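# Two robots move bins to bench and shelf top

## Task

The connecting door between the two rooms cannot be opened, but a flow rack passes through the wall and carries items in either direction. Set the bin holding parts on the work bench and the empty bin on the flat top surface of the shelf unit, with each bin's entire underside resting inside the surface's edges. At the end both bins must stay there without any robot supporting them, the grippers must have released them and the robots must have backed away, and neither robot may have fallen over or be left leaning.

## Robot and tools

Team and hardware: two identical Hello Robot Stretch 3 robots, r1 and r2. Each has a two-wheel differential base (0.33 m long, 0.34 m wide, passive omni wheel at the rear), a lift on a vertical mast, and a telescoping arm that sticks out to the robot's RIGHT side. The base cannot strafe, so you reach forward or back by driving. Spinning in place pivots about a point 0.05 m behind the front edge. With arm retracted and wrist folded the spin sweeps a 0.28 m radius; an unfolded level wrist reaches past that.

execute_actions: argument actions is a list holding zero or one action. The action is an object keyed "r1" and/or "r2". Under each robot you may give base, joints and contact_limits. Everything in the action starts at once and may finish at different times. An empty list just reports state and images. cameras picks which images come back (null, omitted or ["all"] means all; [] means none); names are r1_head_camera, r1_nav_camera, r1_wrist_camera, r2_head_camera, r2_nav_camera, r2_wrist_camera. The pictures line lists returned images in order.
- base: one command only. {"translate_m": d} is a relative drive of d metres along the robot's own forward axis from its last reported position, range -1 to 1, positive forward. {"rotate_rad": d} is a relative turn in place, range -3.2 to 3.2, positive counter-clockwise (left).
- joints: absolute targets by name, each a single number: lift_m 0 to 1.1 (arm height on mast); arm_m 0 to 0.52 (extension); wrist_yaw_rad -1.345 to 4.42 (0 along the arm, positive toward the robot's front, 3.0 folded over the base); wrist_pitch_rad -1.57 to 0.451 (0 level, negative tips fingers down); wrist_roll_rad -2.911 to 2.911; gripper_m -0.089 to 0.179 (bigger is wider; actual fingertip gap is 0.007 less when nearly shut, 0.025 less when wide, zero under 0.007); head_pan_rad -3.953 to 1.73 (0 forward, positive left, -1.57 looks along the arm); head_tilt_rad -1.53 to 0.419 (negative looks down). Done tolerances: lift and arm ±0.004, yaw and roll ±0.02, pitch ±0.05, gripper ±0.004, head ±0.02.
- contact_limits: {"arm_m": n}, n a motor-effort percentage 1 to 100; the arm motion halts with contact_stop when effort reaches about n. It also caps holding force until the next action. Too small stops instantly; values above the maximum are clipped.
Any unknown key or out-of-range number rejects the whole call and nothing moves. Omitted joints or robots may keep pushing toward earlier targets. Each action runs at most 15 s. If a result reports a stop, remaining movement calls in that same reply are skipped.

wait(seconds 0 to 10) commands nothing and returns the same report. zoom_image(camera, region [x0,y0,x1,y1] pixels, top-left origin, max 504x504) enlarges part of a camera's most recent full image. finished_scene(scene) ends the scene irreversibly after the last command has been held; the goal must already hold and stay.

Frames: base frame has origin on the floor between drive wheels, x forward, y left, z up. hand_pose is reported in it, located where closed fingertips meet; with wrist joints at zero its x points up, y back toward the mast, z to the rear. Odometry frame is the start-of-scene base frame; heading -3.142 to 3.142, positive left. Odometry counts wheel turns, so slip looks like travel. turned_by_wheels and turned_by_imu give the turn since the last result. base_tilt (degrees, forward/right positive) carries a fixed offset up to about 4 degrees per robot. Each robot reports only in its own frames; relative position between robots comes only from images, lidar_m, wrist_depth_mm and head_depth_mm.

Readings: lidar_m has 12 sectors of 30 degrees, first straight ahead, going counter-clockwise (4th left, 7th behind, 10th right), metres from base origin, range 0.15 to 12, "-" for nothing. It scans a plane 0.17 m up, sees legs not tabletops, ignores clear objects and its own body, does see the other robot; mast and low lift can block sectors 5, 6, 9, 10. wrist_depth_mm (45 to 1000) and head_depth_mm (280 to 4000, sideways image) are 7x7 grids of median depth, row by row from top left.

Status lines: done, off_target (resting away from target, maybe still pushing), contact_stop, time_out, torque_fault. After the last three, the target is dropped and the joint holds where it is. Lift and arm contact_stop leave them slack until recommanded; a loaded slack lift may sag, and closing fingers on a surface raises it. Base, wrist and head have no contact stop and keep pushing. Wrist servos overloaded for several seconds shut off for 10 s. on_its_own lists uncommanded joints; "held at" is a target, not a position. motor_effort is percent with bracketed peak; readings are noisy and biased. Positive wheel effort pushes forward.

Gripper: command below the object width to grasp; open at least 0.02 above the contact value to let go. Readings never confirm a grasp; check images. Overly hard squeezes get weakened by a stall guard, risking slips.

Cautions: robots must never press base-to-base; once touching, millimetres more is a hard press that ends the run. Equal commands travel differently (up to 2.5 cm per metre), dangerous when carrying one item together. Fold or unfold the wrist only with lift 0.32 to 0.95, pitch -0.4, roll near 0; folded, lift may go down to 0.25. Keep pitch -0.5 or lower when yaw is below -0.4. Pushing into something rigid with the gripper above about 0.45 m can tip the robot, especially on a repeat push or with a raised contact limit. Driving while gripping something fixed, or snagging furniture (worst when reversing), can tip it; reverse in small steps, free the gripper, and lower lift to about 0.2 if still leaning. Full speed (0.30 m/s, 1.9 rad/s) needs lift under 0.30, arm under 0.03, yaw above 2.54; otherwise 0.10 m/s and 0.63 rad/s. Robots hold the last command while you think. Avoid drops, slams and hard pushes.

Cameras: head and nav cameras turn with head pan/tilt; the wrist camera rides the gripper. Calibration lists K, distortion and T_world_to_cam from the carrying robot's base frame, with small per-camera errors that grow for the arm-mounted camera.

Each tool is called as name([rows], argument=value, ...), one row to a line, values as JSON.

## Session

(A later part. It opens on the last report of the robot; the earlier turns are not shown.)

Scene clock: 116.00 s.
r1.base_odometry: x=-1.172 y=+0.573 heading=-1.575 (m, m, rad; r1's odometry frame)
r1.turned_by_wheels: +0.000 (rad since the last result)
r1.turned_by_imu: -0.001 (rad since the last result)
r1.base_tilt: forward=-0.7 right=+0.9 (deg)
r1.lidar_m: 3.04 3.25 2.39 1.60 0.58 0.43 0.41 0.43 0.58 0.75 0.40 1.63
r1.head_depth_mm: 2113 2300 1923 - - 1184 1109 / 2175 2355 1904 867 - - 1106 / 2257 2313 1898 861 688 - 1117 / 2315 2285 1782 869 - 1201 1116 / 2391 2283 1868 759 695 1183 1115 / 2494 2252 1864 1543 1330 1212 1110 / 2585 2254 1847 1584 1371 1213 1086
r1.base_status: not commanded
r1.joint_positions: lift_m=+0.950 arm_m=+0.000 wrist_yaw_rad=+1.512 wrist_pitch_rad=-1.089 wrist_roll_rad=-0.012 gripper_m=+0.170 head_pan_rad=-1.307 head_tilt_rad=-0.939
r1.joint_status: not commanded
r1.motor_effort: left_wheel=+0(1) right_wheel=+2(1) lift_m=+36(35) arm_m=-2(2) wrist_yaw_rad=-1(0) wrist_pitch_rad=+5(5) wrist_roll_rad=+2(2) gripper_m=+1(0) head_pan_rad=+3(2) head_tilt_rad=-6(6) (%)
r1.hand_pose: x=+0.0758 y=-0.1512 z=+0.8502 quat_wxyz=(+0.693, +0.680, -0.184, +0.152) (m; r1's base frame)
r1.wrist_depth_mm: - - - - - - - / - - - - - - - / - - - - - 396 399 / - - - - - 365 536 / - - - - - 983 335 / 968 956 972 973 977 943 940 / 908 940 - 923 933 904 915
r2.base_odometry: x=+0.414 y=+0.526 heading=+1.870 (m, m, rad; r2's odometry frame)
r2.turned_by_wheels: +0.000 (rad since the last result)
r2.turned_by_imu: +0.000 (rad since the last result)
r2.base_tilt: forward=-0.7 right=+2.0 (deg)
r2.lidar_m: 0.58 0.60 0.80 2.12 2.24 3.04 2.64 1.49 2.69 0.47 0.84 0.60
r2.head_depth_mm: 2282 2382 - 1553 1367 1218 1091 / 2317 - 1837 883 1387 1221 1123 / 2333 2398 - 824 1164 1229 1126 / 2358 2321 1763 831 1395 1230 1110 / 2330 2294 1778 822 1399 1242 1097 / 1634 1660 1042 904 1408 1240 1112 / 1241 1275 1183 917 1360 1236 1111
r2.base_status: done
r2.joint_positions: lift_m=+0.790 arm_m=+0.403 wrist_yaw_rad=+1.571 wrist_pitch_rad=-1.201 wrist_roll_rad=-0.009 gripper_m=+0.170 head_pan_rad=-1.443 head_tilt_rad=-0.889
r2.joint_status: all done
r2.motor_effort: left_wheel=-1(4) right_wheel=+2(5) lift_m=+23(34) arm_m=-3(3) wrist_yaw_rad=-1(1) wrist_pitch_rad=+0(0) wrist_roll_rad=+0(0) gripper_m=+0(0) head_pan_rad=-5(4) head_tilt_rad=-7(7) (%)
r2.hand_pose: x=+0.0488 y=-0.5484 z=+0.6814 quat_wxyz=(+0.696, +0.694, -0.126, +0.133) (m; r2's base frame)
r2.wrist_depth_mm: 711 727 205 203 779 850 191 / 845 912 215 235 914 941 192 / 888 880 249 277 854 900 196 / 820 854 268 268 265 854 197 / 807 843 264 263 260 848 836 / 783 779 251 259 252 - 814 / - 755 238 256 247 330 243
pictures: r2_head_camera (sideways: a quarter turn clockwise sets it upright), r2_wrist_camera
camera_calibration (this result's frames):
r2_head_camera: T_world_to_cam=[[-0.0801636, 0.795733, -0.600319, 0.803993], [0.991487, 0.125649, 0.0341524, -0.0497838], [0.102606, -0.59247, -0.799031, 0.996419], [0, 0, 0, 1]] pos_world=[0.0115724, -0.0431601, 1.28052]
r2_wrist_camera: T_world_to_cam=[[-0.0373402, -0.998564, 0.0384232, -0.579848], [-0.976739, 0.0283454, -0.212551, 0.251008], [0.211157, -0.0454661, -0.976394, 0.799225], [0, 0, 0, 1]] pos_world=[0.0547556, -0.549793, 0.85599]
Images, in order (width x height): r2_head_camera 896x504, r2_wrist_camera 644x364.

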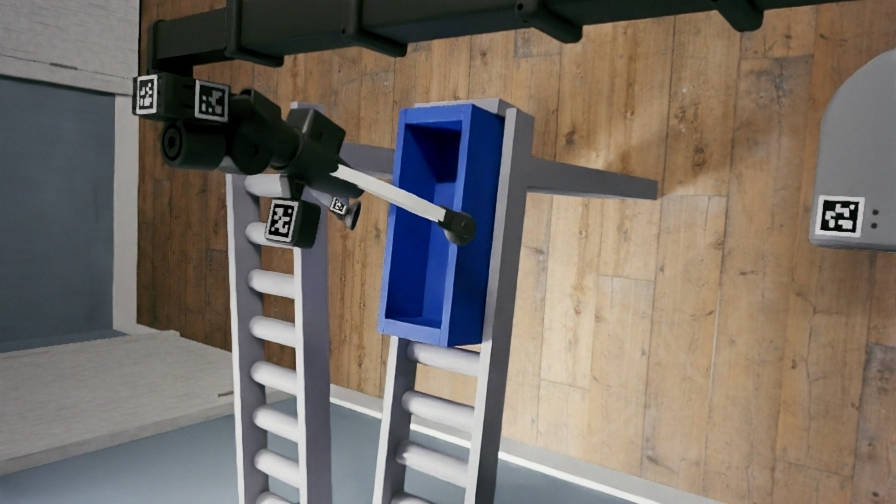

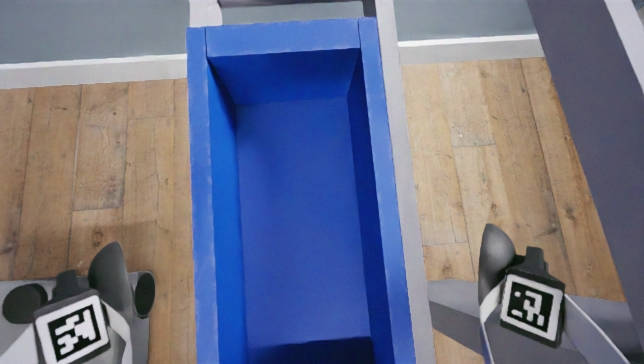

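execute_actions([
  {"r2":{"joints":{"arm_m":0.398,"lift_m":0.74}}},
], cameras=[])

execute_actions([
  {"r2":{"joints":{"gripper_m":0.08}}},
], cameras=[])

execute_actions([
  {"r2":{"joints":{"lift_m":0.85}}},
], cameras=["r2_wrist_camera","r2_head_camera"])

Scene clock: 117.50 s.
r1.base_odometry: x=-1.172 y=+0.573 heading=-1.575 (m, m, rad; r1's odometry frame)
r1.turned_by_wheels: +0.000 (rad since the last result)
r1.turned_by_imu: +0.000 (rad since the last result)
r1.base_tilt: forward=-0.6 right=+0.9 (deg)
r1.lidar_m: 3.03 3.26 2.39 1.60 0.59 0.43 0.41 0.43 0.58 0.75 0.40 1.64
r1.head_depth_mm: 2109 2279 1938 - - 1179 1116 / 2161 2349 1904 867 - - 1105 / 2239 2327 1900 858 690 - 1119 / 2331 2338 1778 867 - 1208 1116 / 2378 2285 1865 761 695 1179 1110 / 2508 2284 1858 1549 1328 1217 1105 / 2580 2266 1857 1562 1374 1212 1092
r1.base_status: not commanded
r1.joint_positions: lift_m=+0.950 arm_m=+0.000 wrist_yaw_rad=+1.512 wrist_pitch_rad=-1.089 wrist_roll_rad=-0.012 gripper_m=+0.170 head_pan_rad=-1.307 head_tilt_rad=-0.939
r1.joint_status: not commanded
r1.motor_effort: left_wheel=+0(0) right_wheel=+1(1) lift_m=+36(35) arm_m=-2(2) wrist_yaw_rad=-1(0) wrist_pitch_rad=+4(5) wrist_roll_rad=+2(2) gripper_m=+1(1) head_pan_rad=+3(3) head_tilt_rad=-6(5) (%)
r1.hand_pose: x=+0.0758 y=-0.1512 z=+0.8502 quat_wxyz=(+0.693, +0.680, -0.184, +0.152) (m; r1's base frame)
r1.wrist_depth_mm: - - - - - - - / - - - - - - - / - - - - - 395 398 / - - - - - 367 538 / - - - - - 977 338 / 950 974 951 995 945 956 956 / 919 935 - 926 939 935 895
r2.base_odometry: x=+0.414 y=+0.526 heading=+1.870 (m, m, rad; r2's odometry frame)
r2.turned_by_wheels: +0.000 (rad since the last result)
r2.turned_by_imu: +0.000 (rad since the last result)
r2.base_tilt: forward=-0.7 right=+2.1 (deg)
r2.lidar_m: 0.58 0.60 0.81 2.12 2.25 3.04 2.64 1.49 2.69 0.47 0.84 0.60
r2.head_depth_mm: 2272 2381 - - 1380 1220 1093 / 2325 2450 1833 884 1380 1227 1125 / 2341 2345 918 827 1169 1232 1132 / 2392 2372 1764 828 1393 1229 1109 / 2336 2257 1763 823 1404 1233 1107 / 1631 1675 1044 901 1410 1237 1106 / 1246 1276 1182 923 1350 1234 1108
r2.base_status: not commanded
r2.joint_positions: lift_m=+0.740 arm_m=+0.398 wrist_yaw_rad=+1.571 wrist_pitch_rad=-1.201 wrist_roll_rad=-0.009 gripper_m=+0.170 head_pan_rad=-1.443 head_tilt_rad=-0.889
r2.joint_status: all done
r2.motor_effort: left_wheel=-1(0) right_wheel=+2(2) lift_m=+23(20) arm_m=-4(4) wrist_yaw_rad=+0(1) wrist_pitch_rad=+0(0) wrist_roll_rad=+0(0) gripper_m=+0(0) head_pan_rad=-4(4) head_tilt_rad=-8(7) (%)
r2.hand_pose: x=+0.0488 y=-0.5434 z=+0.6314 quat_wxyz=(+0.696, +0.694, -0.126, +0.133) (m; r2's base frame)
r2.wrist_depth_mm: 685 687 176 185 185 828 800 / 823 820 213 229 194 871 907 / 813 821 222 225 176 873 870 / 789 803 213 221 183 820 826 / 770 786 203 215 167 782 807 / 729 134 192 212 173 - 772 / - 724 184 207 158 319 248
pictures: none
No camera images: the call's "cameras" was empty. Leave "cameras" out to get every camera's image.

Scene clock: 118.90 s.
r1.base_odometry: x=-1.172 y=+0.573 heading=-1.575 (m, m, rad; r1's odometry frame)
r1.turned_by_wheels: +0.000 (rad since the last result)
r1.turned_by_imu: +0.000 (rad since the last result)
r1.base_tilt: forward=-0.7 right=+0.9 (deg)
r1.lidar_m: 3.03 3.27 2.38 1.61 0.58 0.43 0.41 0.43 0.58 0.75 0.40 1.64
r1.head_depth_mm: 2103 2303 1925 - - 1182 1116 / 2179 2362 1919 867 - - 1109 / 2236 2323 1894 858 688 - 1120 / 2318 2337 1795 869 - 1206 1115 / 2381 2308 1866 761 697 1181 1114 / 2466 2283 1860 1556 1325 1218 1108 / 2532 2247 1863 1580 1372 1218 1084
r1.base_status: not commanded
r1.joint_positions: lift_m=+0.950 arm_m=+0.000 wrist_yaw_rad=+1.512 wrist_pitch_rad=-1.089 wrist_roll_rad=-0.012 gripper_m=+0.170 head_pan_rad=-1.307 head_tilt_rad=-0.939
r1.joint_status: not commanded
r1.motor_effort: left_wheel=+0(0) right_wheel=+2(1) lift_m=+35(35) arm_m=-1(1) wrist_yaw_rad=-1(0) wrist_pitch_rad=+4(4) wrist_roll_rad=+2(2) gripper_m=+1(1) head_pan_rad=+3(3) head_tilt_rad=-6(6) (%)
r1.hand_pose: x=+0.0758 y=-0.1512 z=+0.8502 quat_wxyz=(+0.693, +0.680, -0.184, +0.152) (m; r1's base frame)
r1.wrist_depth_mm: - - - - - - - / - - - - - - - / - - - - - 394 397 / - - - - - 369 536 / - - - - - 947 337 / 972 975 995 984 955 964 966 / 920 947 - 934 913 911 892
r2.base_odometry: x=+0.414 y=+0.526 heading=+1.870 (m, m, rad; r2's odometry frame)
r2.turned_by_wheels: +0.000 (rad since the last result)
r2.turned_by_imu: +0.000 (rad since the last result)
r2.base_tilt: forward=-0.7 right=+2.2 (deg)
r2.lidar_m: 0.58 0.60 0.81 2.12 2.24 3.04 2.64 1.49 2.68 0.47 0.83 0.60
r2.head_depth_mm: 2299 2352 - - 1376 1214 1083 / 2336 2445 1833 884 1388 1214 1123 / 2382 2337 918 825 1157 1232 1127 / 2345 2336 1754 825 1393 1231 1116 / 2334 2268 1780 823 1401 1233 1101 / 1627 1671 1041 900 1406 1242 1102 / 1236 1275 1189 923 1352 1237 1112
r2.base_status: not commanded
r2.joint_positions: lift_m=+0.740 arm_m=+0.398 wrist_yaw_rad=+1.571 wrist_pitch_rad=-1.201 wrist_roll_rad=-0.009 gripper_m=+0.081 head_pan_rad=-1.443 head_tilt_rad=-0.889
r2.joint_status: all done
r2.motor_effort: left_wheel=+0(0) right_wheel=+2(2) lift_m=+24(24) arm_m=-3(4) wrist_yaw_rad=-1(1) wrist_pitch_rad=+0(0) wrist_roll_rad=+0(0) gripper_m=-22(95) head_pan_rad=-4(5) head_tilt_rad=-7(8) (%)
r2.hand_pose: x=+0.0488 y=-0.5434 z=+0.6314 quat_wxyz=(+0.696, +0.694, -0.126, +0.133) (m; r2's base frame)
r2.wrist_depth_mm: 717 706 176 183 185 823 844 / 826 831 213 225 189 867 881 / 815 806 218 221 173 849 863 / 783 794 213 218 178 837 832 / 753 779 206 215 161 793 794 / 743 131 196 211 159 780 774 / - 128 187 205 157 306 253
pictures: none
No camera images: the call's "cameras" was empty. Leave "cameras" out to get every camera's image.

Scene clock: 120.73 s.
r1.base_odometry: x=-1.172 y=+0.573 heading=-1.575 (m, m, rad; r1's odometry frame)
r1.turned_by_wheels: +0.000 (rad since the last result)
r1.turned_by_imu: +0.000 (rad since the last result)
r1.base_tilt: forward=-0.7 right=+1.0 (deg)
r1.lidar_m: 3.04 3.26 2.39 1.60 0.58 0.43 0.41 0.43 0.59 0.75 0.40 1.64
r1.head_depth_mm: 2108 2297 1924 - - 1185 1110 / 2187 2337 1906 866 - - 1101 / 2237 2334 1892 860 689 - 1115 / 2312 2297 1806 864 - 1206 1115 / 2389 2315 1874 761 693 1180 1106 / 2452 2309 1877 1548 1327 1214 1104 / 2565 2266 1853 1570 1371 1213 1090
r1.base_status: not commanded
r1.joint_positions: lift_m=+0.950 arm_m=+0.000 wrist_yaw_rad=+1.512 wrist_pitch_rad=-1.089 wrist_roll_rad=-0.012 gripper_m=+0.170 head_pan_rad=-1.307 head_tilt_rad=-0.939
r1.joint_status: not commanded
r1.motor_effort: left_wheel=+0(0) right_wheel=+1(1) lift_m=+36(36) arm_m=-2(1) wrist_yaw_rad=-1(1) wrist_pitch_rad=+5(5) wrist_roll_rad=+2(2) gripper_m=+1(1) head_pan_rad=+3(3) head_tilt_rad=-5(6) (%)
r1.hand_pose: x=+0.0758 y=-0.1512 z=+0.8502 quat_wxyz=(+0.693, +0.680, -0.184, +0.152) (m; r1's base frame)
r1.wrist_depth_mm: - - - - - - - / - - - - - - - / - - - - - 393 399 / - - - - - 369 546 / - - - - - 962 337 / 981 953 973 - 931 942 946 / 926 921 - 927 923 920 912
r2.base_odometry: x=+0.414 y=+0.526 heading=+1.870 (m, m, rad; r2's odometry frame)
r2.turned_by_wheels: +0.000 (rad since the last result)
r2.turned_by_imu: +0.000 (rad since the last result)
r2.base_tilt: forward=-0.6 right=+2.0 (deg)
r2.lidar_m: 0.58 0.60 0.81 2.12 2.25 3.04 2.64 1.49 2.69 0.47 0.84 0.60
r2.head_depth_mm: 2182 2253 1877 1580 1384 1210 1093 / 2237 - 879 831 1390 1217 1127 / 2372 2436 784 793 1171 1218 1131 / 2400 2376 871 813 1396 1228 1116 / 2315 2274 796 818 1403 1229 1100 / 1633 1675 1041 904 1394 1239 1108 / 1248 1276 1188 925 1355 1239 1105
r2.base_status: not commanded
r2.joint_positions: lift_m=+0.850 arm_m=+0.398 wrist_yaw_rad=+1.571 wrist_pitch_rad=-1.206 wrist_roll_rad=-0.009 gripper_m=+0.087 head_pan_rad=-1.443 head_tilt_rad=-0.889
r2.joint_status: all done
r2.on_its_own: gripper_m is held at +0.086, not at your +0.080, by its stall guard, which is not easing now
r2.motor_effort: left_wheel=-1(0) right_wheel=+2(2) lift_m=+41(40) arm_m=-3(3) wrist_yaw_rad=-1(0) wrist_pitch_rad=+3(3) wrist_roll_rad=+0(0) gripper_m=-19(22) head_pan_rad=-4(4) head_tilt_rad=-7(6) (%)
r2.hand_pose: x=+0.0476 y=-0.5434 z=+0.7404 quat_wxyz=(+0.696, +0.695, -0.125, +0.132) (m; r2's base frame)
r2.wrist_depth_mm: 713 688 175 184 185 284 284 / 867 865 212 226 191 287 265 / 975 916 218 222 173 971 263 / 899 896 215 217 177 933 232 / 852 844 206 213 161 920 216 / 840 130 196 208 158 870 211 / - 128 186 205 156 340 212
pictures: r2_head_camera (sideways: a quarter turn clockwise sets it upright), r2_wrist_camera
camera_calibration (this result's frames):
r2_head_camera: T_world_to_cam=[[-0.0801636, 0.795733, -0.600319, 0.803993], [0.991487, 0.125649, 0.0341524, -0.0497838], [0.102606, -0.59247, -0.799031, 0.996419], [0, 0, 0, 1]] pos_world=[0.0115724, -0.0431601, 1.28052]
r2_wrist_camera: T_world_to_cam=[[-0.0371484, -0.998563, 0.0386154, -0.577323], [-0.977805, 0.0283485, -0.207589, 0.258541], [0.206196, -0.0454699, -0.977454, 0.858273], [0, 0, 0, 1]] pos_world=[0.0543836, -0.544797, 0.914886]
Images, in order (width x height): r2_head_camera 896x504, r2_wrist_camera 644x364.

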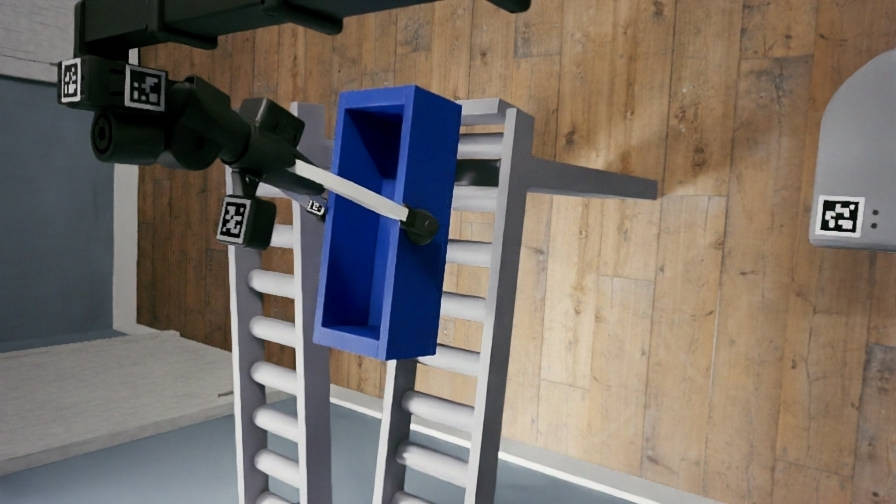

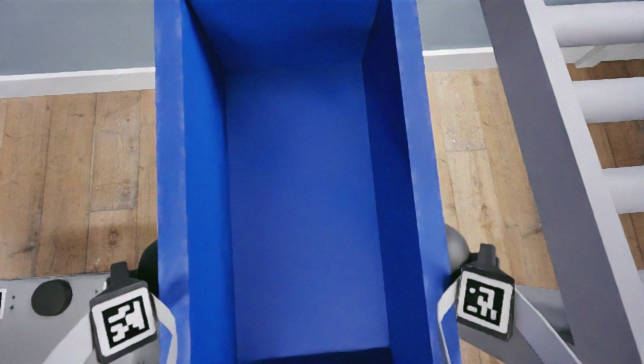

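execute_actions([
  {"r2":{"base":{"rotate_rad":0.15},"joints":{"lift_m":0.87}}},
], cameras=[])

execute_actions([
  {"r2":{"base":{"translate_m":-1.0},"joints":{"wrist_yaw_rad":1.41,"wrist_pitch_rad":-1.27}}},
], cameras=[])

execute_actions([
  {"r2":{"base":{"translate_m":-0.8},"joints":{"arm_m":0.45}}},
], cameras=["r2_wrist_camera","r2_head_camera","r2_nav_camera"])

Scene clock: 122.67 s.
r1.base_odometry: x=-1.172 y=+0.573 heading=-1.575 (m, m, rad; r1's odometry frame)
r1.turned_by_wheels: +0.000 (rad since the last result)
r1.turned_by_imu: +0.000 (rad since the last result)
r1.base_tilt: forward=-0.6 right=+0.9 (deg)
r1.lidar_m: 3.02 3.24 2.38 1.61 0.59 0.43 0.41 0.43 0.58 0.75 0.40 1.63
r1.head_depth_mm: 2091 2314 1924 - - 1184 1111 / 2185 2340 1925 864 - - 1107 / 2237 2341 1902 859 689 - 1116 / 2319 2334 1790 866 - 1204 1117 / 2378 2280 1867 761 696 1185 1112 / 2462 2283 1867 1551 1324 1218 1107 / 2564 2255 1855 1576 1365 1209 1084
r1.base_status: not commanded
r1.joint_positions: lift_m=+0.950 arm_m=+0.000 wrist_yaw_rad=+1.512 wrist_pitch_rad=-1.089 wrist_roll_rad=-0.012 gripper_m=+0.170 head_pan_rad=-1.307 head_tilt_rad=-0.939
r1.joint_status: not commanded
r1.motor_effort: left_wheel=+0(1) right_wheel=+1(1) lift_m=+36(35) arm_m=-2(1) wrist_yaw_rad=+0(0) wrist_pitch_rad=+5(5) wrist_roll_rad=+2(2) gripper_m=+1(1) head_pan_rad=+3(3) head_tilt_rad=-6(6) (%)
r1.hand_pose: x=+0.0758 y=-0.1512 z=+0.8502 quat_wxyz=(+0.693, +0.680, -0.184, +0.152) (m; r1's base frame)
r1.wrist_depth_mm: - - - - - - - / - - - - - - - / - - - - - 399 399 / - - - - - 370 531 / - - - - - 969 337 / - 958 983 963 959 954 969 / 914 918 - 910 928 909 896
r2.base_odometry: x=+0.414 y=+0.526 heading=+2.020 (m, m, rad; r2's odometry frame)
r2.turned_by_wheels: +0.150 (rad since the last result)
r2.turned_by_imu: +0.152 (rad since the last result)
r2.base_tilt: forward=-0.6 right=+1.8 (deg)
r2.lidar_m: 0.58 0.63 0.95 2.18 2.36 3.62 2.06 1.49 0.47 0.47 0.73 0.58
r2.head_depth_mm: 2142 2239 1753 1558 1361 1216 1086 / 2201 - 859 840 1102 1219 1126 / 2386 2416 764 806 1364 1226 1134 / 2068 2141 777 822 1403 1229 1113 / 1444 1494 778 839 1403 1232 1103 / 1147 1168 983 1288 1379 1236 1111 / 930 1078 1008 1056 1207 1206 1102
r2.base_status: done
r2.joint_positions: lift_m=+0.870 arm_m=+0.398 wrist_yaw_rad=+1.571 wrist_pitch_rad=-1.208 wrist_roll_rad=-0.009 gripper_m=+0.087 head_pan_rad=-1.443 head_tilt_rad=-0.889
r2.joint_status: all done
r2.on_its_own: gripper_m is held at +0.086, not at your +0.080, by its stall guard, which is not easing now
r2.motor_effort: left_wheel=-1(6) right_wheel=+2(7) lift_m=+40(42) arm_m=-4(3) wrist_yaw_rad=-1(0) wrist_pitch_rad=+4(4) wrist_roll_rad=+0(0) gripper_m=-19(19) head_pan_rad=-4(4) head_tilt_rad=-7(6) (%)
r2.hand_pose: x=+0.0469 y=-0.5434 z=+0.7602 quat_wxyz=(+0.696, +0.695, -0.124, +0.131) (m; r2's base frame)
r2.wrist_depth_mm: 723 674 175 185 184 580 319 / 909 892 210 229 191 773 296 / 953 944 219 222 173 960 275 / 937 919 214 218 177 948 273 / 874 872 205 213 161 924 252 / - 131 197 207 159 891 240 / - 128 188 205 157 861 227
pictures: none
No camera images: the call's "cameras" was empty. Leave "cameras" out to get every camera's image.

Scene clock: 133.97 s.
r1.base_odometry: x=-1.172 y=+0.573 heading=-1.575 (m, m, rad; r1's odometry frame)
r1.turned_by_wheels: +0.000 (rad since the last result)
r1.turned_by_imu: -0.003 (rad since the last result)
r1.base_tilt: forward=-0.7 right=+1.0 (deg)
r1.lidar_m: 3.03 3.26 2.38 1.60 0.58 0.43 0.41 0.43 0.59 0.75 0.40 1.63
r1.head_depth_mm: 2117 2285 1940 - - 1179 1108 / 2175 2317 1915 870 - - 1109 / 2245 2317 1896 858 689 - 1117 / 2312 2306 1786 867 - 1209 1115 / 2371 2297 1878 760 696 1186 1109 / 2454 2258 1864 1552 1334 1221 1106 / 2582 2251 1855 1574 1363 1209 1082
r1.base_status: not commanded
r1.joint_positions: lift_m=+0.950 arm_m=+0.000 wrist_yaw_rad=+1.512 wrist_pitch_rad=-1.089 wrist_roll_rad=-0.012 gripper_m=+0.170 head_pan_rad=-1.307 head_tilt_rad=-0.939
r1.joint_status: not commanded
r1.motor_effort: left_wheel=+0(1) right_wheel=+1(1) lift_m=+36(36) arm_m=-2(1) wrist_yaw_rad=+0(1) wrist_pitch_rad=+5(5) wrist_roll_rad=+2(2) gripper_m=+0(1) head_pan_rad=+3(3) head_tilt_rad=-5(6) (%)
r1.hand_pose: x=+0.0758 y=-0.1512 z=+0.8502 quat_wxyz=(+0.693, +0.680, -0.184, +0.152) (m; r1's base frame)
r1.wrist_depth_mm: - - - - - - - / - - - - - - - / - - - - - 395 400 / - - - - - 368 541 / - - - - - 961 337 / 988 950 981 986 962 937 944 / 930 909 - 911 931 907 897
r2.base_odometry: x=+0.847 y=-0.375 heading=+2.019 (m, m, rad; r2's odometry frame)
r2.turned_by_wheels: +0.000 (rad since the last result)
r2.turned_by_imu: +0.005 (rad since the last result)
r2.base_tilt: forward=-0.6 right=+2.1 (deg)
r2.lidar_m: 1.57 1.72 2.33 2.30 2.51 2.77 1.64 1.08 0.61 2.44 1.16 0.99
r2.head_depth_mm: 2006 2223 1887 1584 1377 1219 1089 / 2081 - 1332 763 1382 1223 1125 / 2218 2398 777 1505 1391 1225 1129 / 2276 2391 784 1541 1394 1232 1117 / 2385 2356 1787 1554 1393 1239 1100 / 2431 2369 1929 1634 1418 1236 1109 / 2483 2379 1930 1628 1416 1243 1107
r2.base_status: done
r2.joint_positions: lift_m=+0.870 arm_m=+0.398 wrist_yaw_rad=+1.413 wrist_pitch_rad=-1.273 wrist_roll_rad=-0.009 gripper_m=+0.087 head_pan_rad=-1.443 head_tilt_rad=-0.889
r2.joint_status: all done
r2.on_its_own: gripper_m is held at +0.086, not at your +0.080, by its stall guard, which is not easing now
r2.motor_effort: left_wheel=+0(4) right_wheel=+2(3) lift_m=+41(41) arm_m=-3(3) wrist_yaw_rad=-2(2) wrist_pitch_rad=+1(4) wrist_roll_rad=+0(0) gripper_m=-19(19) head_pan_rad=-5(5) head_tilt_rad=-7(7) (%)
r2.hand_pose: x=+0.0300 y=-0.5516 z=+0.7563 quat_wxyz=(+0.706, +0.688, -0.156, +0.052) (m; r2's base frame)
r2.wrist_depth_mm: 967 965 176 185 185 - - / 958 935 212 226 190 - - / 925 902 221 222 173 941 994 / 893 907 216 217 178 944 945 / 882 883 205 213 161 916 884 / 861 131 197 210 159 891 938 / - 128 189 205 156 843 881
pictures: none
No camera images: the call's "cameras" was empty. Leave "cameras" out to get every camera's image.

Scene clock: 143.20 s.
r1.base_odometry: x=-1.172 y=+0.573 heading=-1.575 (m, m, rad; r1's odometry frame)
r1.turned_by_wheels: +0.000 (rad since the last result)
r1.turned_by_imu: -0.002 (rad since the last result)
r1.base_tilt: forward=-0.6 right=+0.9 (deg)
r1.lidar_m: 3.03 3.27 2.39 1.60 0.58 0.43 0.41 0.43 0.59 0.75 0.40 1.63
r1.head_depth_mm: 2111 2325 1915 - - 1180 1108 / 2175 2342 1910 867 - - 1110 / 2228 2328 1903 861 690 - 1117 / 2327 2311 1791 868 - 1203 1113 / 2383 2296 1871 762 698 1178 1111 / 2472 2292 1865 1541 1322 1216 1109 / 2550 2256 1854 1570 1373 1213 1088
r1.base_status: not commanded
r1.joint_positions: lift_m=+0.950 arm_m=+0.000 wrist_yaw_rad=+1.512 wrist_pitch_rad=-1.089 wrist_roll_rad=-0.012 gripper_m=+0.170 head_pan_rad=-1.307 head_tilt_rad=-0.939
r1.joint_status: not commanded
r1.motor_effort: left_wheel=+0(0) right_wheel=+1(1) lift_m=+36(35) arm_m=-1(2) wrist_yaw_rad=-1(0) wrist_pitch_rad=+5(5) wrist_roll_rad=+2(2) gripper_m=+0(1) head_pan_rad=+2(2) head_tilt_rad=-5(6) (%)
r1.hand_pose: x=+0.0758 y=-0.1512 z=+0.8502 quat_wxyz=(+0.693, +0.680, -0.184, +0.152) (m; r1's base frame)
r1.wrist_depth_mm: - - - - - - - / - - - - - - - / - - - - - 395 395 / - - - - - 365 537 / - - - - - 968 338 / 968 940 985 950 938 950 965 / 930 968 - 916 936 936 893
r2.base_odometry: x=+1.194 y=-1.096 heading=+2.019 (m, m, rad; r2's odometry frame)
r2.turned_by_wheels: +0.000 (rad since the last result)
r2.turned_by_imu: +0.004 (rad since the last result)
r2.base_tilt: forward=-0.5 right=+2.1 (deg)
r2.lidar_m: 2.37 2.59 2.44 2.41 2.46 1.97 1.95 0.85 0.42 2.36 0.57 1.75
r2.head_depth_mm: 2092 2237 1849 830 747 1133 1091 / - 2181 764 800 767 1173 1133 / 2140 2359 775 818 961 1187 1132 / 2171 2337 779 825 999 1207 1114 / 2241 2374 830 848 1020 1224 1099 / 2320 2372 1923 846 1051 1239 1102 / 2419 2403 1932 1594 1380 1235 1110
r2.base_status: done
r2.joint_positions: lift_m=+0.870 arm_m=+0.450 wrist_yaw_rad=+1.413 wrist_pitch_rad=-1.274 wrist_roll_rad=-0.009 gripper_m=+0.087 head_pan_rad=-1.443 head_tilt_rad=-0.889
r2.joint_status: all done
r2.on_its_own: gripper_m is held at +0.086, not at your +0.080, by its stall guard, which is not easing now
r2.motor_effort: left_wheel=+0(6) right_wheel=+2(4) lift_m=+41(40) arm_m=+4(4) wrist_yaw_rad=-2(2) wrist_pitch_rad=+2(2) wrist_roll_rad=+0(0) gripper_m=-20(19) head_pan_rad=-5(5) head_tilt_rad=-8(7) (%)
r2.hand_pose: x=+0.0299 y=-0.6031 z=+0.7563 quat_wxyz=(+0.706, +0.688, -0.156, +0.052) (m; r2's base frame)
r2.wrist_depth_mm: 944 336 176 184 185 - - / 956 323 211 226 190 - - / 892 317 218 222 173 964 973 / 856 309 214 218 177 961 977 / 865 306 206 215 161 936 894 / 870 131 197 209 159 865 862 / - 128 188 205 157 865 878
pictures: r2_head_camera (sideways: a quarter turn clockwise sets it upright), r2_nav_camera (sideways: a quarter turn counterclockwise sets it upright), r2_wrist_camera
camera_calibration (this result's frames):
r2_head_camera: T_world_to_cam=[[-0.0801471, 0.795738, -0.600315, 0.803988], [0.991489, 0.125628, 0.0341524, -0.0497838], [0.102593, -0.592468, -0.799034, 0.996423], [0, 0, 0, 1]] pos_world=[0.0115715, -0.0431601, 1.28052]
r2_nav_camera: T_world_to_cam=[[0.136445, -0.797726, 0.587381, -0.725125], [-0.989555, -0.137597, 0.0429951, 0.00363733], [0.0465238, -0.587112, -0.808168, 1.00589], [0, 0, 0, 1]] pos_world=[0.0557412, 0.012618, 1.23869]
r2_wrist_camera: T_world_to_cam=[[-0.192058, -0.980523, 0.0410847, -0.624552], [-0.972657, 0.184612, -0.140915, 0.289959], [0.130586, -0.0670251, -0.989169, 0.872867], [0, 0, 0, 1]] pos_world=[0.0480972, -0.607413, 0.929932]
Images, in order (width x height): r2_head_camera 896x504, r2_nav_camera 672x504, r2_wrist_camera 644x364.

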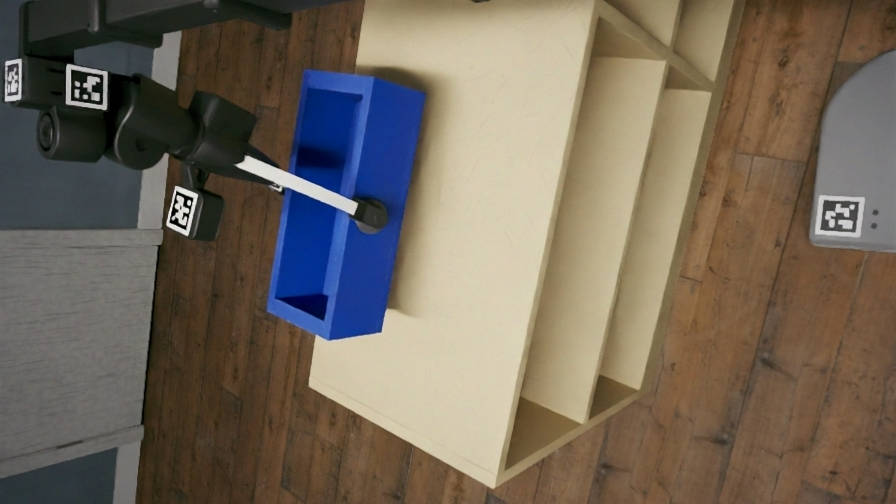

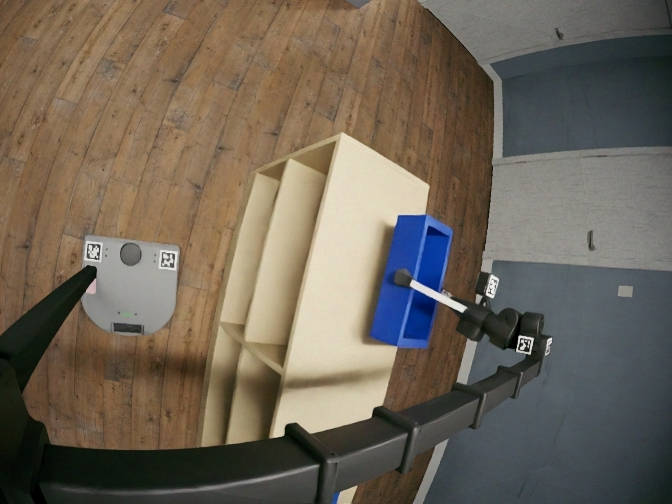

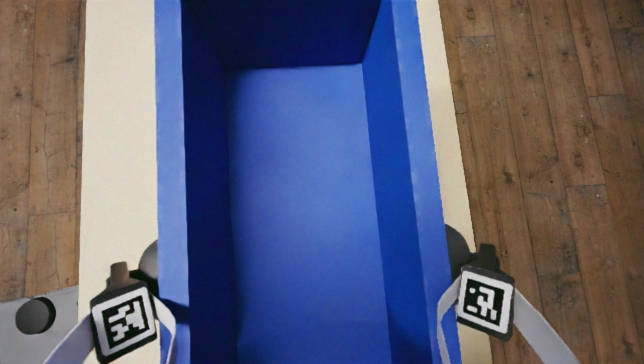

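execute_actions([
  {"r2":{"joints":{"arm_m":0.42,"lift_m":0.795,"wrist_pitch_rad":-1.31}}},
], cameras=[])

Scene clock: 144.80 s.
r1.base_odometry: x=-1.172 y=+0.573 heading=-1.575 (m, m, rad; r1's odometry frame)
r1.turned_by_wheels: +0.000 (rad since the last result)
r1.turned_by_imu: +0.000 (rad since the last result)
r1.base_tilt: forward=-0.7 right=+0.9 (deg)
r1.lidar_m: 3.03 3.30 2.39 1.60 0.58 0.43 0.41 0.43 0.59 0.75 0.40 1.64
r1.head_depth_mm: 2133 2298 1931 - - 1185 1111 / 2188 2359 1916 866 - - 1103 / 2240 2311 1895 859 689 - 1119 / 2305 2290 1812 870 - 1200 1115 / 2403 2287 1854 759 695 1190 1112 / 2460 2315 1876 1554 1337 1222 1106 / 2564 2253 1858 1567 1370 1206 1091
r1.base_status: not commanded
r1.joint_positions: lift_m=+0.950 arm_m=+0.000 wrist_yaw_rad=+1.512 wrist_pitch_rad=-1.089 wrist_roll_rad=-0.012 gripper_m=+0.170 head_pan_rad=-1.307 head_tilt_rad=-0.939
r1.joint_status: not commanded
r1.motor_effort: left_wheel=+0(0) right_wheel=+1(1) lift_m=+36(36) arm_m=-2(2) wrist_yaw_rad=+0(0) wrist_pitch_rad=+5(5) wrist_roll_rad=+2(2) gripper_m=+1(1) head_pan_rad=+2(3) head_tilt_rad=-6(5) (%)
r1.hand_pose: x=+0.0758 y=-0.1512 z=+0.8502 quat_wxyz=(+0.693, +0.680, -0.184, +0.152) (m; r1's base frame)
r1.wrist_depth_mm: - - - - - - - / - - - - - - - / - - - - - 397 394 / - - - - - 368 545 / - - - - - 958 338 / 986 941 995 962 949 988 952 / 924 916 - 934 926 923 911
r2.base_odometry: x=+1.194 y=-1.096 heading=+2.019 (m, m, rad; r2's odometry frame)
r2.turned_by_wheels: +0.000 (rad since the last result)
r2.turned_by_imu: +0.000 (rad since the last result)
r2.base_tilt: forward=-0.6 right=+2.2 (deg)
r2.lidar_m: 2.37 2.59 2.44 2.42 2.45 1.98 1.95 0.85 0.42 2.35 0.57 1.74
r2.head_depth_mm: 2018 - 1824 816 762 1143 1090 / 2086 - 1844 782 768 1176 1130 / 2130 2322 902 791 961 1189 1131 / 2186 2346 1892 803 995 1212 1114 / 2232 2367 999 823 1023 1221 1104 / 2324 2366 1942 848 1047 1240 1098 / 2415 2389 1944 1612 1376 1246 1108
r2.base_status: not commanded
r2.joint_positions: lift_m=+0.795 arm_m=+0.420 wrist_yaw_rad=+1.413 wrist_pitch_rad=-1.312 wrist_roll_rad=-0.009 gripper_m=+0.087 head_pan_rad=-1.443 head_tilt_rad=-0.889
r2.joint_status: all done
r2.on_its_own: gripper_m is held at +0.086, not at your +0.080, by its stall guard, which is not easing now
r2.motor_effort: left_wheel=-1(2) right_wheel=+2(2) lift_m=+25(36) arm_m=-3(4) wrist_yaw_rad=-2(1) wrist_pitch_rad=+1(1) wrist_roll_rad=+0(0) gripper_m=-19(20) head_pan_rad=-5(4) head_tilt_rad=-6(7) (%)
r2.hand_pose: x=+0.0204 y=-0.5721 z=+0.6801 quat_wxyz=(+0.707, +0.691, -0.143, +0.039) (m; r2's base frame)
r2.wrist_depth_mm: 553 248 175 184 185 262 911 / 543 245 212 227 190 255 907 / 539 238 219 221 173 249 898 / 534 236 215 217 179 247 832 / 520 231 206 213 161 240 841 / 226 130 196 209 159 237 831 / - 128 188 206 157 232 830
pictures: none
No camera images: the call's "cameras" was empty. Leave "cameras" out to get every camera's image.

execute_actions([
  {"r2":{"joints":{"lift_m":0.781}}},
], cameras=[])

execute_actions([
  {"r2":{"joints":{"gripper_m":0.17}}},
], cameras=[])

execute_actions([
  {"r2":{"joints":{"lift_m":0.9}}},
], cameras=[])

execute_actions([
  {"r2":{"joints":{"arm_m":0.05}}},
], cameras=["r2_head_camera","r2_nav_camera"])

Scene clock: 145.87 s.
r1.base_odometry: x=-1.172 y=+0.573 heading=-1.575 (m, m, rad; r1's odometry frame)
r1.turned_by_wheels: +0.000 (rad since the last result)
r1.turned_by_imu: +0.000 (rad since the last result)
r1.base_tilt: forward=-0.7 right=+1.0 (deg)
r1.lidar_m: 3.04 3.27 2.39 1.60 0.58 0.43 0.41 0.43 0.58 0.75 0.40 1.64
r1.head_depth_mm: 2111 2284 1928 - - 1185 1113 / 2169 2326 1920 866 - - 1103 / 2254 2347 1899 856 688 - 1120 / 2320 2295 1808 869 - 1200 1115 / 2405 2306 1889 761 695 1188 1111 / 2469 2271 1864 1544 1323 1217 1109 / 2544 2230 1859 1577 1372 1212 1093
r1.base_status: not commanded
r1.joint_positions: lift_m=+0.950 arm_m=+0.000 wrist_yaw_rad=+1.512 wrist_pitch_rad=-1.089 wrist_roll_rad=-0.012 gripper_m=+0.170 head_pan_rad=-1.307 head_tilt_rad=-0.939
r1.joint_status: not commanded
r1.motor_effort: left_wheel=-1(0) right_wheel=+2(1) lift_m=+36(35) arm_m=-2(2) wrist_yaw_rad=+0(1) wrist_pitch_rad=+5(5) wrist_roll_rad=+2(2) gripper_m=+1(1) head_pan_rad=+3(3) head_tilt_rad=-5(6) (%)
r1.hand_pose: x=+0.0758 y=-0.1512 z=+0.8502 quat_wxyz=(+0.693, +0.680, -0.184, +0.152) (m; r1's base frame)
r1.wrist_depth_mm: - - - - - - - / - - - - - - - / - - - - - 393 397 / - - - - - 366 543 / - - - - - 979 337 / 975 966 981 941 954 965 959 / 928 940 - 902 918 898 916
r2.base_odometry: x=+1.194 y=-1.096 heading=+2.019 (m, m, rad; r2's odometry frame)
r2.turned_by_wheels: +0.000 (rad since the last result)
r2.turned_by_imu: +0.000 (rad since the last result)
r2.base_tilt: forward=-0.5 right=+2.1 (deg)
r2.lidar_m: 2.37 2.58 2.44 2.42 2.46 1.98 1.96 0.85 0.42 2.35 0.57 1.75
r2.head_depth_mm: 2029 2253 - 830 764 1142 1088 / 2103 - 1839 782 768 1159 1131 / 2143 2324 955 800 956 1196 1128 / 2175 2355 1430 805 995 1207 1119 / 2232 2325 1003 824 1025 1224 1104 / 2316 2354 1943 846 1049 1246 1107 / 2381 2400 1938 1605 1386 1246 1106
r2.base_status: not commanded
r2.joint_positions: lift_m=+0.781 arm_m=+0.420 wrist_yaw_rad=+1.413 wrist_pitch_rad=-1.312 wrist_roll_rad=-0.009 gripper_m=+0.087 head_pan_rad=-1.443 head_tilt_rad=-0.889
r2.joint_status: all done
r2.on_its_own: gripper_m is held at +0.086, not at your +0.080, by its stall guard, which is not easing now
r2.motor_effort: left_wheel=-1(2) right_wheel=+3(3) lift_m=+22(27) arm_m=-3(4) wrist_yaw_rad=-1(2) wrist_pitch_rad=+1(1) wrist_roll_rad=+0(0) gripper_m=-19(19) head_pan_rad=-4(4) head_tilt_rad=-8(7) (%)
r2.hand_pose: x=+0.0204 y=-0.5721 z=+0.6662 quat_wxyz=(+0.707, +0.691, -0.143, +0.039) (m; r2's base frame)
r2.wrist_depth_mm: 236 235 176 185 184 246 889 / 232 231 213 225 190 240 887 / 227 225 217 223 173 236 862 / 223 222 214 216 178 232 872 / 220 218 206 213 161 227 815 / 214 131 196 208 159 224 821 / 211 129 188 205 156 220 800
pictures: none
No camera images: the call's "cameras" was empty. Leave "cameras" out to get every camera's image.

Scene clock: 147.20 s.
r1.base_odometry: x=-1.172 y=+0.573 heading=-1.575 (m, m, rad; r1's odometry frame)
r1.turned_by_wheels: +0.000 (rad since the last result)
r1.turned_by_imu: +0.000 (rad since the last result)
r1.base_tilt: forward=-0.7 right=+1.0 (deg)
r1.lidar_m: 3.04 3.27 2.39 1.60 0.58 0.43 0.41 0.43 0.59 0.75 0.40 1.64
r1.head_depth_mm: 2105 2302 1936 - - 1177 1113 / 2179 2351 1918 865 - - 1107 / 2240 2317 1913 857 687 - 1121 / 2339 2300 1804 862 - 1203 1117 / 2383 2305 1881 761 695 1184 1106 / 2482 2268 1861 1542 1327 1218 1107 / 2569 2268 1862 1566 1376 1215 1085
r1.base_status: not commanded
r1.joint_positions: lift_m=+0.950 arm_m=+0.000 wrist_yaw_rad=+1.512 wrist_pitch_rad=-1.089 wrist_roll_rad=-0.012 gripper_m=+0.170 head_pan_rad=-1.307 head_tilt_rad=-0.939
r1.joint_status: not commanded
r1.motor_effort: left_wheel=+0(0) right_wheel=+1(1) lift_m=+36(35) arm_m=-2(2) wrist_yaw_rad=+0(1) wrist_pitch_rad=+5(5) wrist_roll_rad=+2(2) gripper_m=+1(1) head_pan_rad=+2(3) head_tilt_rad=-6(6) (%)
r1.hand_pose: x=+0.0758 y=-0.1512 z=+0.8502 quat_wxyz=(+0.693, +0.680, -0.184, +0.152) (m; r1's base frame)
r1.wrist_depth_mm: - - - - - - - / - - - - - - - / - - - - - 396 397 / - - - - - 368 534 / - - - - - - 338 / 954 941 965 969 962 967 945 / 927 930 - 939 899 902 929
r2.base_odometry: x=+1.194 y=-1.096 heading=+2.019 (m, m, rad; r2's odometry frame)
r2.turned_by_wheels: +0.000 (rad since the last result)
r2.turned_by_imu: +0.000 (rad since the last result)
r2.base_tilt: forward=-0.6 right=+2.0 (deg)
r2.lidar_m: 2.37 2.59 2.44 2.41 2.45 1.98 1.95 0.85 0.42 2.35 0.57 1.74
r2.head_depth_mm: 2018 2239 - 831 764 1142 1092 / 2095 - 1834 781 768 1166 1126 / 2166 2342 952 799 958 1191 1128 / 2209 2338 1427 809 996 1211 1116 / 2246 2340 998 822 1026 1224 1104 / 2313 2389 1931 847 1044 1237 1109 / 2406 2375 1921 1616 1380 1255 1104
r2.base_status: not commanded
r2.joint_positions: lift_m=+0.781 arm_m=+0.420 wrist_yaw_rad=+1.413 wrist_pitch_rad=-1.313 wrist_roll_rad=-0.009 gripper_m=+0.170 head_pan_rad=-1.443 head_tilt_rad=-0.889
r2.joint_status: all done
r2.motor_effort: left_wheel=-1(1) right_wheel=+3(3) lift_m=+22(22) arm_m=-2(3) wrist_yaw_rad=-1(1) wrist_pitch_rad=+1(1) wrist_roll_rad=+0(0) gripper_m=+0(83) head_pan_rad=-4(4) head_tilt_rad=-7(7) (%)
r2.hand_pose: x=+0.0202 y=-0.5720 z=+0.6662 quat_wxyz=(+0.707, +0.691, -0.143, +0.038) (m; r2's base frame)
r2.wrist_depth_mm: 234 237 175 185 184 247 911 / 232 230 213 224 189 240 877 / 225 227 219 223 172 237 874 / 220 221 213 219 179 231 838 / 218 217 206 213 162 228 828 / 215 172 197 210 167 - 823 / - 211 188 206 153 219 814
pictures: none
No camera images: the call's "cameras" was empty. Leave "cameras" out to get every camera's image.

Scene clock: 149.10 s.
r1.base_odometry: x=-1.172 y=+0.573 heading=-1.575 (m, m, rad; r1's odometry frame)
r1.turned_by_wheels: +0.000 (rad since the last result)
r1.turned_by_imu: +0.000 (rad since the last result)
r1.base_tilt: forward=-0.7 right=+0.9 (deg)
r1.lidar_m: 3.03 3.27 2.38 1.60 0.58 0.43 0.41 0.43 0.58 0.75 0.40 1.64
r1.head_depth_mm: 2103 2258 1947 - - 1180 1109 / 2161 2297 1904 865 - - 1106 / 2236 2331 1914 859 689 - 1111 / 2326 2293 1806 866 - 1199 1115 / 2377 2294 1871 761 697 1184 1109 / 2490 2276 1868 1558 1323 1212 1105 / 2538 2243 1864 1574 1366 1215 1087
r1.base_status: not commanded
r1.joint_positions: lift_m=+0.950 arm_m=+0.000 wrist_yaw_rad=+1.512 wrist_pitch_rad=-1.089 wrist_roll_rad=-0.012 gripper_m=+0.170 head_pan_rad=-1.307 head_tilt_rad=-0.939
r1.joint_status: not commanded
r1.motor_effort: left_wheel=-1(0) right_wheel=+1(1) lift_m=+36(35) arm_m=-1(2) wrist_yaw_rad=-1(1) wrist_pitch_rad=+5(5) wrist_roll_rad=+2(2) gripper_m=+0(1) head_pan_rad=+3(3) head_tilt_rad=-5(5) (%)
r1.hand_pose: x=+0.0758 y=-0.1512 z=+0.8502 quat_wxyz=(+0.693, +0.680, -0.184, +0.152) (m; r1's base frame)
r1.wrist_depth_mm: - - - - - - - / - - - - - - - / - - - - - 396 393 / - - - - - 365 540 / - - - - - 996 338 / 985 949 974 955 977 969 964 / 910 909 - 935 932 944 921
r2.base_odometry: x=+1.194 y=-1.096 heading=+2.019 (m, m, rad; r2's odometry frame)
r2.turned_by_wheels: +0.000 (rad since the last result)
r2.turned_by_imu: +0.000 (rad since the last result)
r2.base_tilt: forward=-0.4 right=+2.0 (deg)
r2.lidar_m: 2.37 2.59 2.43 2.42 2.45 1.98 1.95 0.85 0.42 2.36 0.57 1.75
r2.head_depth_mm: 2117 2257 1903 831 750 1140 1089 / - 2165 1887 782 765 1160 1120 / 2129 2363 1884 797 958 1191 1124 / 2179 2343 1907 805 999 1209 1119 / 2265 2337 1001 825 1028 1222 1097 / 2320 2349 1913 847 1046 1241 1106 / 2395 2375 1941 1603 1379 1247 1109
r2.base_status: not commanded
r2.joint_positions: lift_m=+0.900 arm_m=+0.420 wrist_yaw_rad=+1.413 wrist_pitch_rad=-1.313 wrist_roll_rad=-0.009 gripper_m=+0.170 head_pan_rad=-1.443 head_tilt_rad=-0.889
r2.joint_status: all done
r2.motor_effort: left_wheel=-1(1) right_wheel=+3(3) lift_m=+39(43) arm_m=-3(3) wrist_yaw_rad=-2(2) wrist_pitch_rad=+1(1) wrist_roll_rad=+0(0) gripper_m=+0(0) head_pan_rad=-5(4) head_tilt_rad=-8(7) (%)
r2.hand_pose: x=+0.0202 y=-0.5720 z=+0.7845 quat_wxyz=(+0.707, +0.691, -0.143, +0.038) (m; r2's base frame)
r2.wrist_depth_mm: 931 355 370 368 370 - - / 976 355 349 269 357 - - / 932 345 342 337 358 965 - / 910 340 337 329 345 955 - / 907 335 327 329 342 963 930 / 883 329 323 323 334 - 914 / - 322 321 319 333 337 910
pictures: none
No camera images: the call's "cameras" was empty. Leave "cameras" out to get every camera's image.

Scene clock: 153.03 s.
r1.base_odometry: x=-1.172 y=+0.573 heading=-1.575 (m, m, rad; r1's odometry frame)
r1.turned_by_wheels: +0.000 (rad since the last result)
r1.turned_by_imu: -0.001 (rad since the last result)
r1.base_tilt: forward=-0.7 right=+0.9 (deg)
r1.lidar_m: 3.02 3.26 2.38 1.61 0.59 0.43 0.41 0.43 0.58 0.75 0.40 1.63
r1.head_depth_mm: 2111 2315 1923 - - 1182 1111 / 2176 2351 1919 866 - - 1109 / 2240 2323 1897 859 689 - 1118 / 2306 2319 1801 865 - 1205 1120 / 2410 2301 1874 758 695 1181 1109 / 2491 2274 1855 1546 1331 1217 1108 / 2527 2237 1852 1569 1373 1211 1087
r1.base_status: not commanded
r1.joint_positions: lift_m=+0.950 arm_m=+0.000 wrist_yaw_rad=+1.512 wrist_pitch_rad=-1.089 wrist_roll_rad=-0.012 gripper_m=+0.170 head_pan_rad=-1.307 head_tilt_rad=-0.939
r1.joint_status: not commanded
r1.motor_effort: left_wheel=-1(2) right_wheel=+2(2) lift_m=+36(36) arm_m=-2(1) wrist_yaw_rad=-1(0) wrist_pitch_rad=+4(4) wrist_roll_rad=+2(2) gripper_m=+1(1) head_pan_rad=+2(3) head_tilt_rad=-5(6) (%)
r1.hand_pose: x=+0.0758 y=-0.1512 z=+0.8502 quat_wxyz=(+0.693, +0.680, -0.184, +0.152) (m; r1's base frame)
r1.wrist_depth_mm: - - - - - - - / - - - - - - - / - - - - - 399 391 / - - - - - 366 533 / - - - - - 964 338 / 968 945 961 983 972 940 963 / 904 937 - 906 901 912 916
r2.base_odometry: x=+1.194 y=-1.096 heading=+2.019 (m, m, rad; r2's odometry frame)
r2.turned_by_wheels: +0.000 (rad since the last result)
r2.turned_by_imu: +0.000 (rad since the last result)
r2.base_tilt: forward=-0.6 right=+1.9 (deg)
r2.lidar_m: 2.37 2.59 2.44 2.42 2.45 1.98 1.96 0.85 0.42 2.35 0.57 1.74
r2.head_depth_mm: 2029 2245 1950 - 739 1138 1091 / 2103 2293 1902 - - 1168 1122 / 2133 2318 1898 801 - 1182 1133 / 2189 2343 1908 806 982 1210 1095 / 2241 2330 1002 823 1032 1224 1106 / 2318 2382 1923 845 1042 1237 1108 / 2405 2385 1950 1588 1392 1251 1108
r2.base_status: not commanded
r2.joint_positions: lift_m=+0.900 arm_m=+0.050 wrist_yaw_rad=+1.412 wrist_pitch_rad=-1.313 wrist_roll_rad=-0.009 gripper_m=+0.170 head_pan_rad=-1.443 head_tilt_rad=-0.889
r2.joint_status: all done
r2.motor_effort: left_wheel=-1(1) right_wheel=+3(3) lift_m=+39(39) arm_m=-4(3) wrist_yaw_rad=-2(2) wrist_pitch_rad=+1(1) wrist_roll_rad=+0(0) gripper_m=+0(0) head_pan_rad=-4(5) head_tilt_rad=-7(8) (%)
r2.hand_pose: x=+0.0202 y=-0.2021 z=+0.7845 quat_wxyz=(+0.707, +0.691, -0.143, +0.038) (m; r2's base frame)
r2.wrist_depth_mm: 975 977 - - 624 373 345 / 950 931 950 - 650 365 335 / 920 936 939 964 621 364 343 / 911 941 941 948 605 351 341 / 878 921 903 954 610 350 347 / 908 902 - 905 615 - 339 / - 851 - 885 722 349 334
pictures: r2_head_camera (sideways: a quarter turn clockwise sets it upright), r2_nav_camera (sideways: a quarter turn counterclockwise sets it upright)
camera_calibration (this result's frames):
r2_head_camera: T_world_to_cam=[[-0.0801473, 0.795739, -0.600313, 0.803985], [0.991489, 0.125628, 0.0341524, -0.0497838], [0.102593, -0.592466, -0.799036, 0.996425], [0, 0, 0, 1]] pos_world=[0.0115715, -0.0431601, 1.28052]
r2_nav_camera: T_world_to_cam=[[0.136445, -0.797727, 0.587379, -0.725123], [-0.989555, -0.137598, 0.0429951, 0.00363736], [0.0465235, -0.58711, -0.808169, 1.00589], [0, 0, 0, 1]] pos_world=[0.0557412, 0.0126182, 1.23869]
Images, in order (width x height): r2_head_camera 896x504, r2_nav_camera 672x504.

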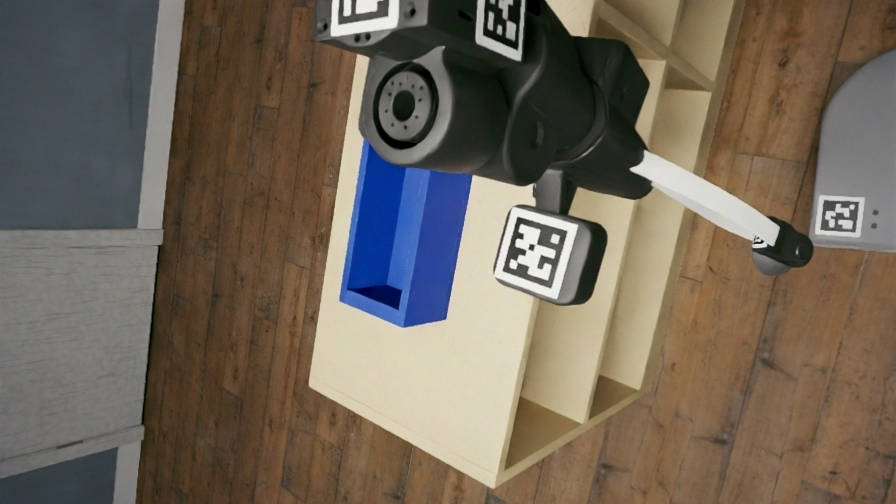

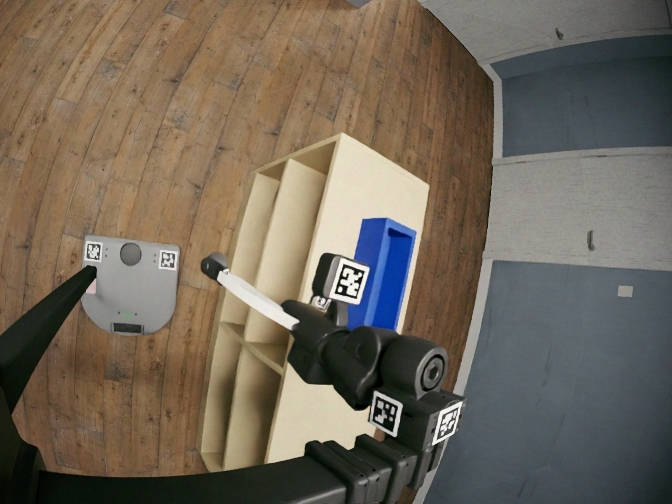

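finished_scene(scene=1)

The scene is finished: the task was done.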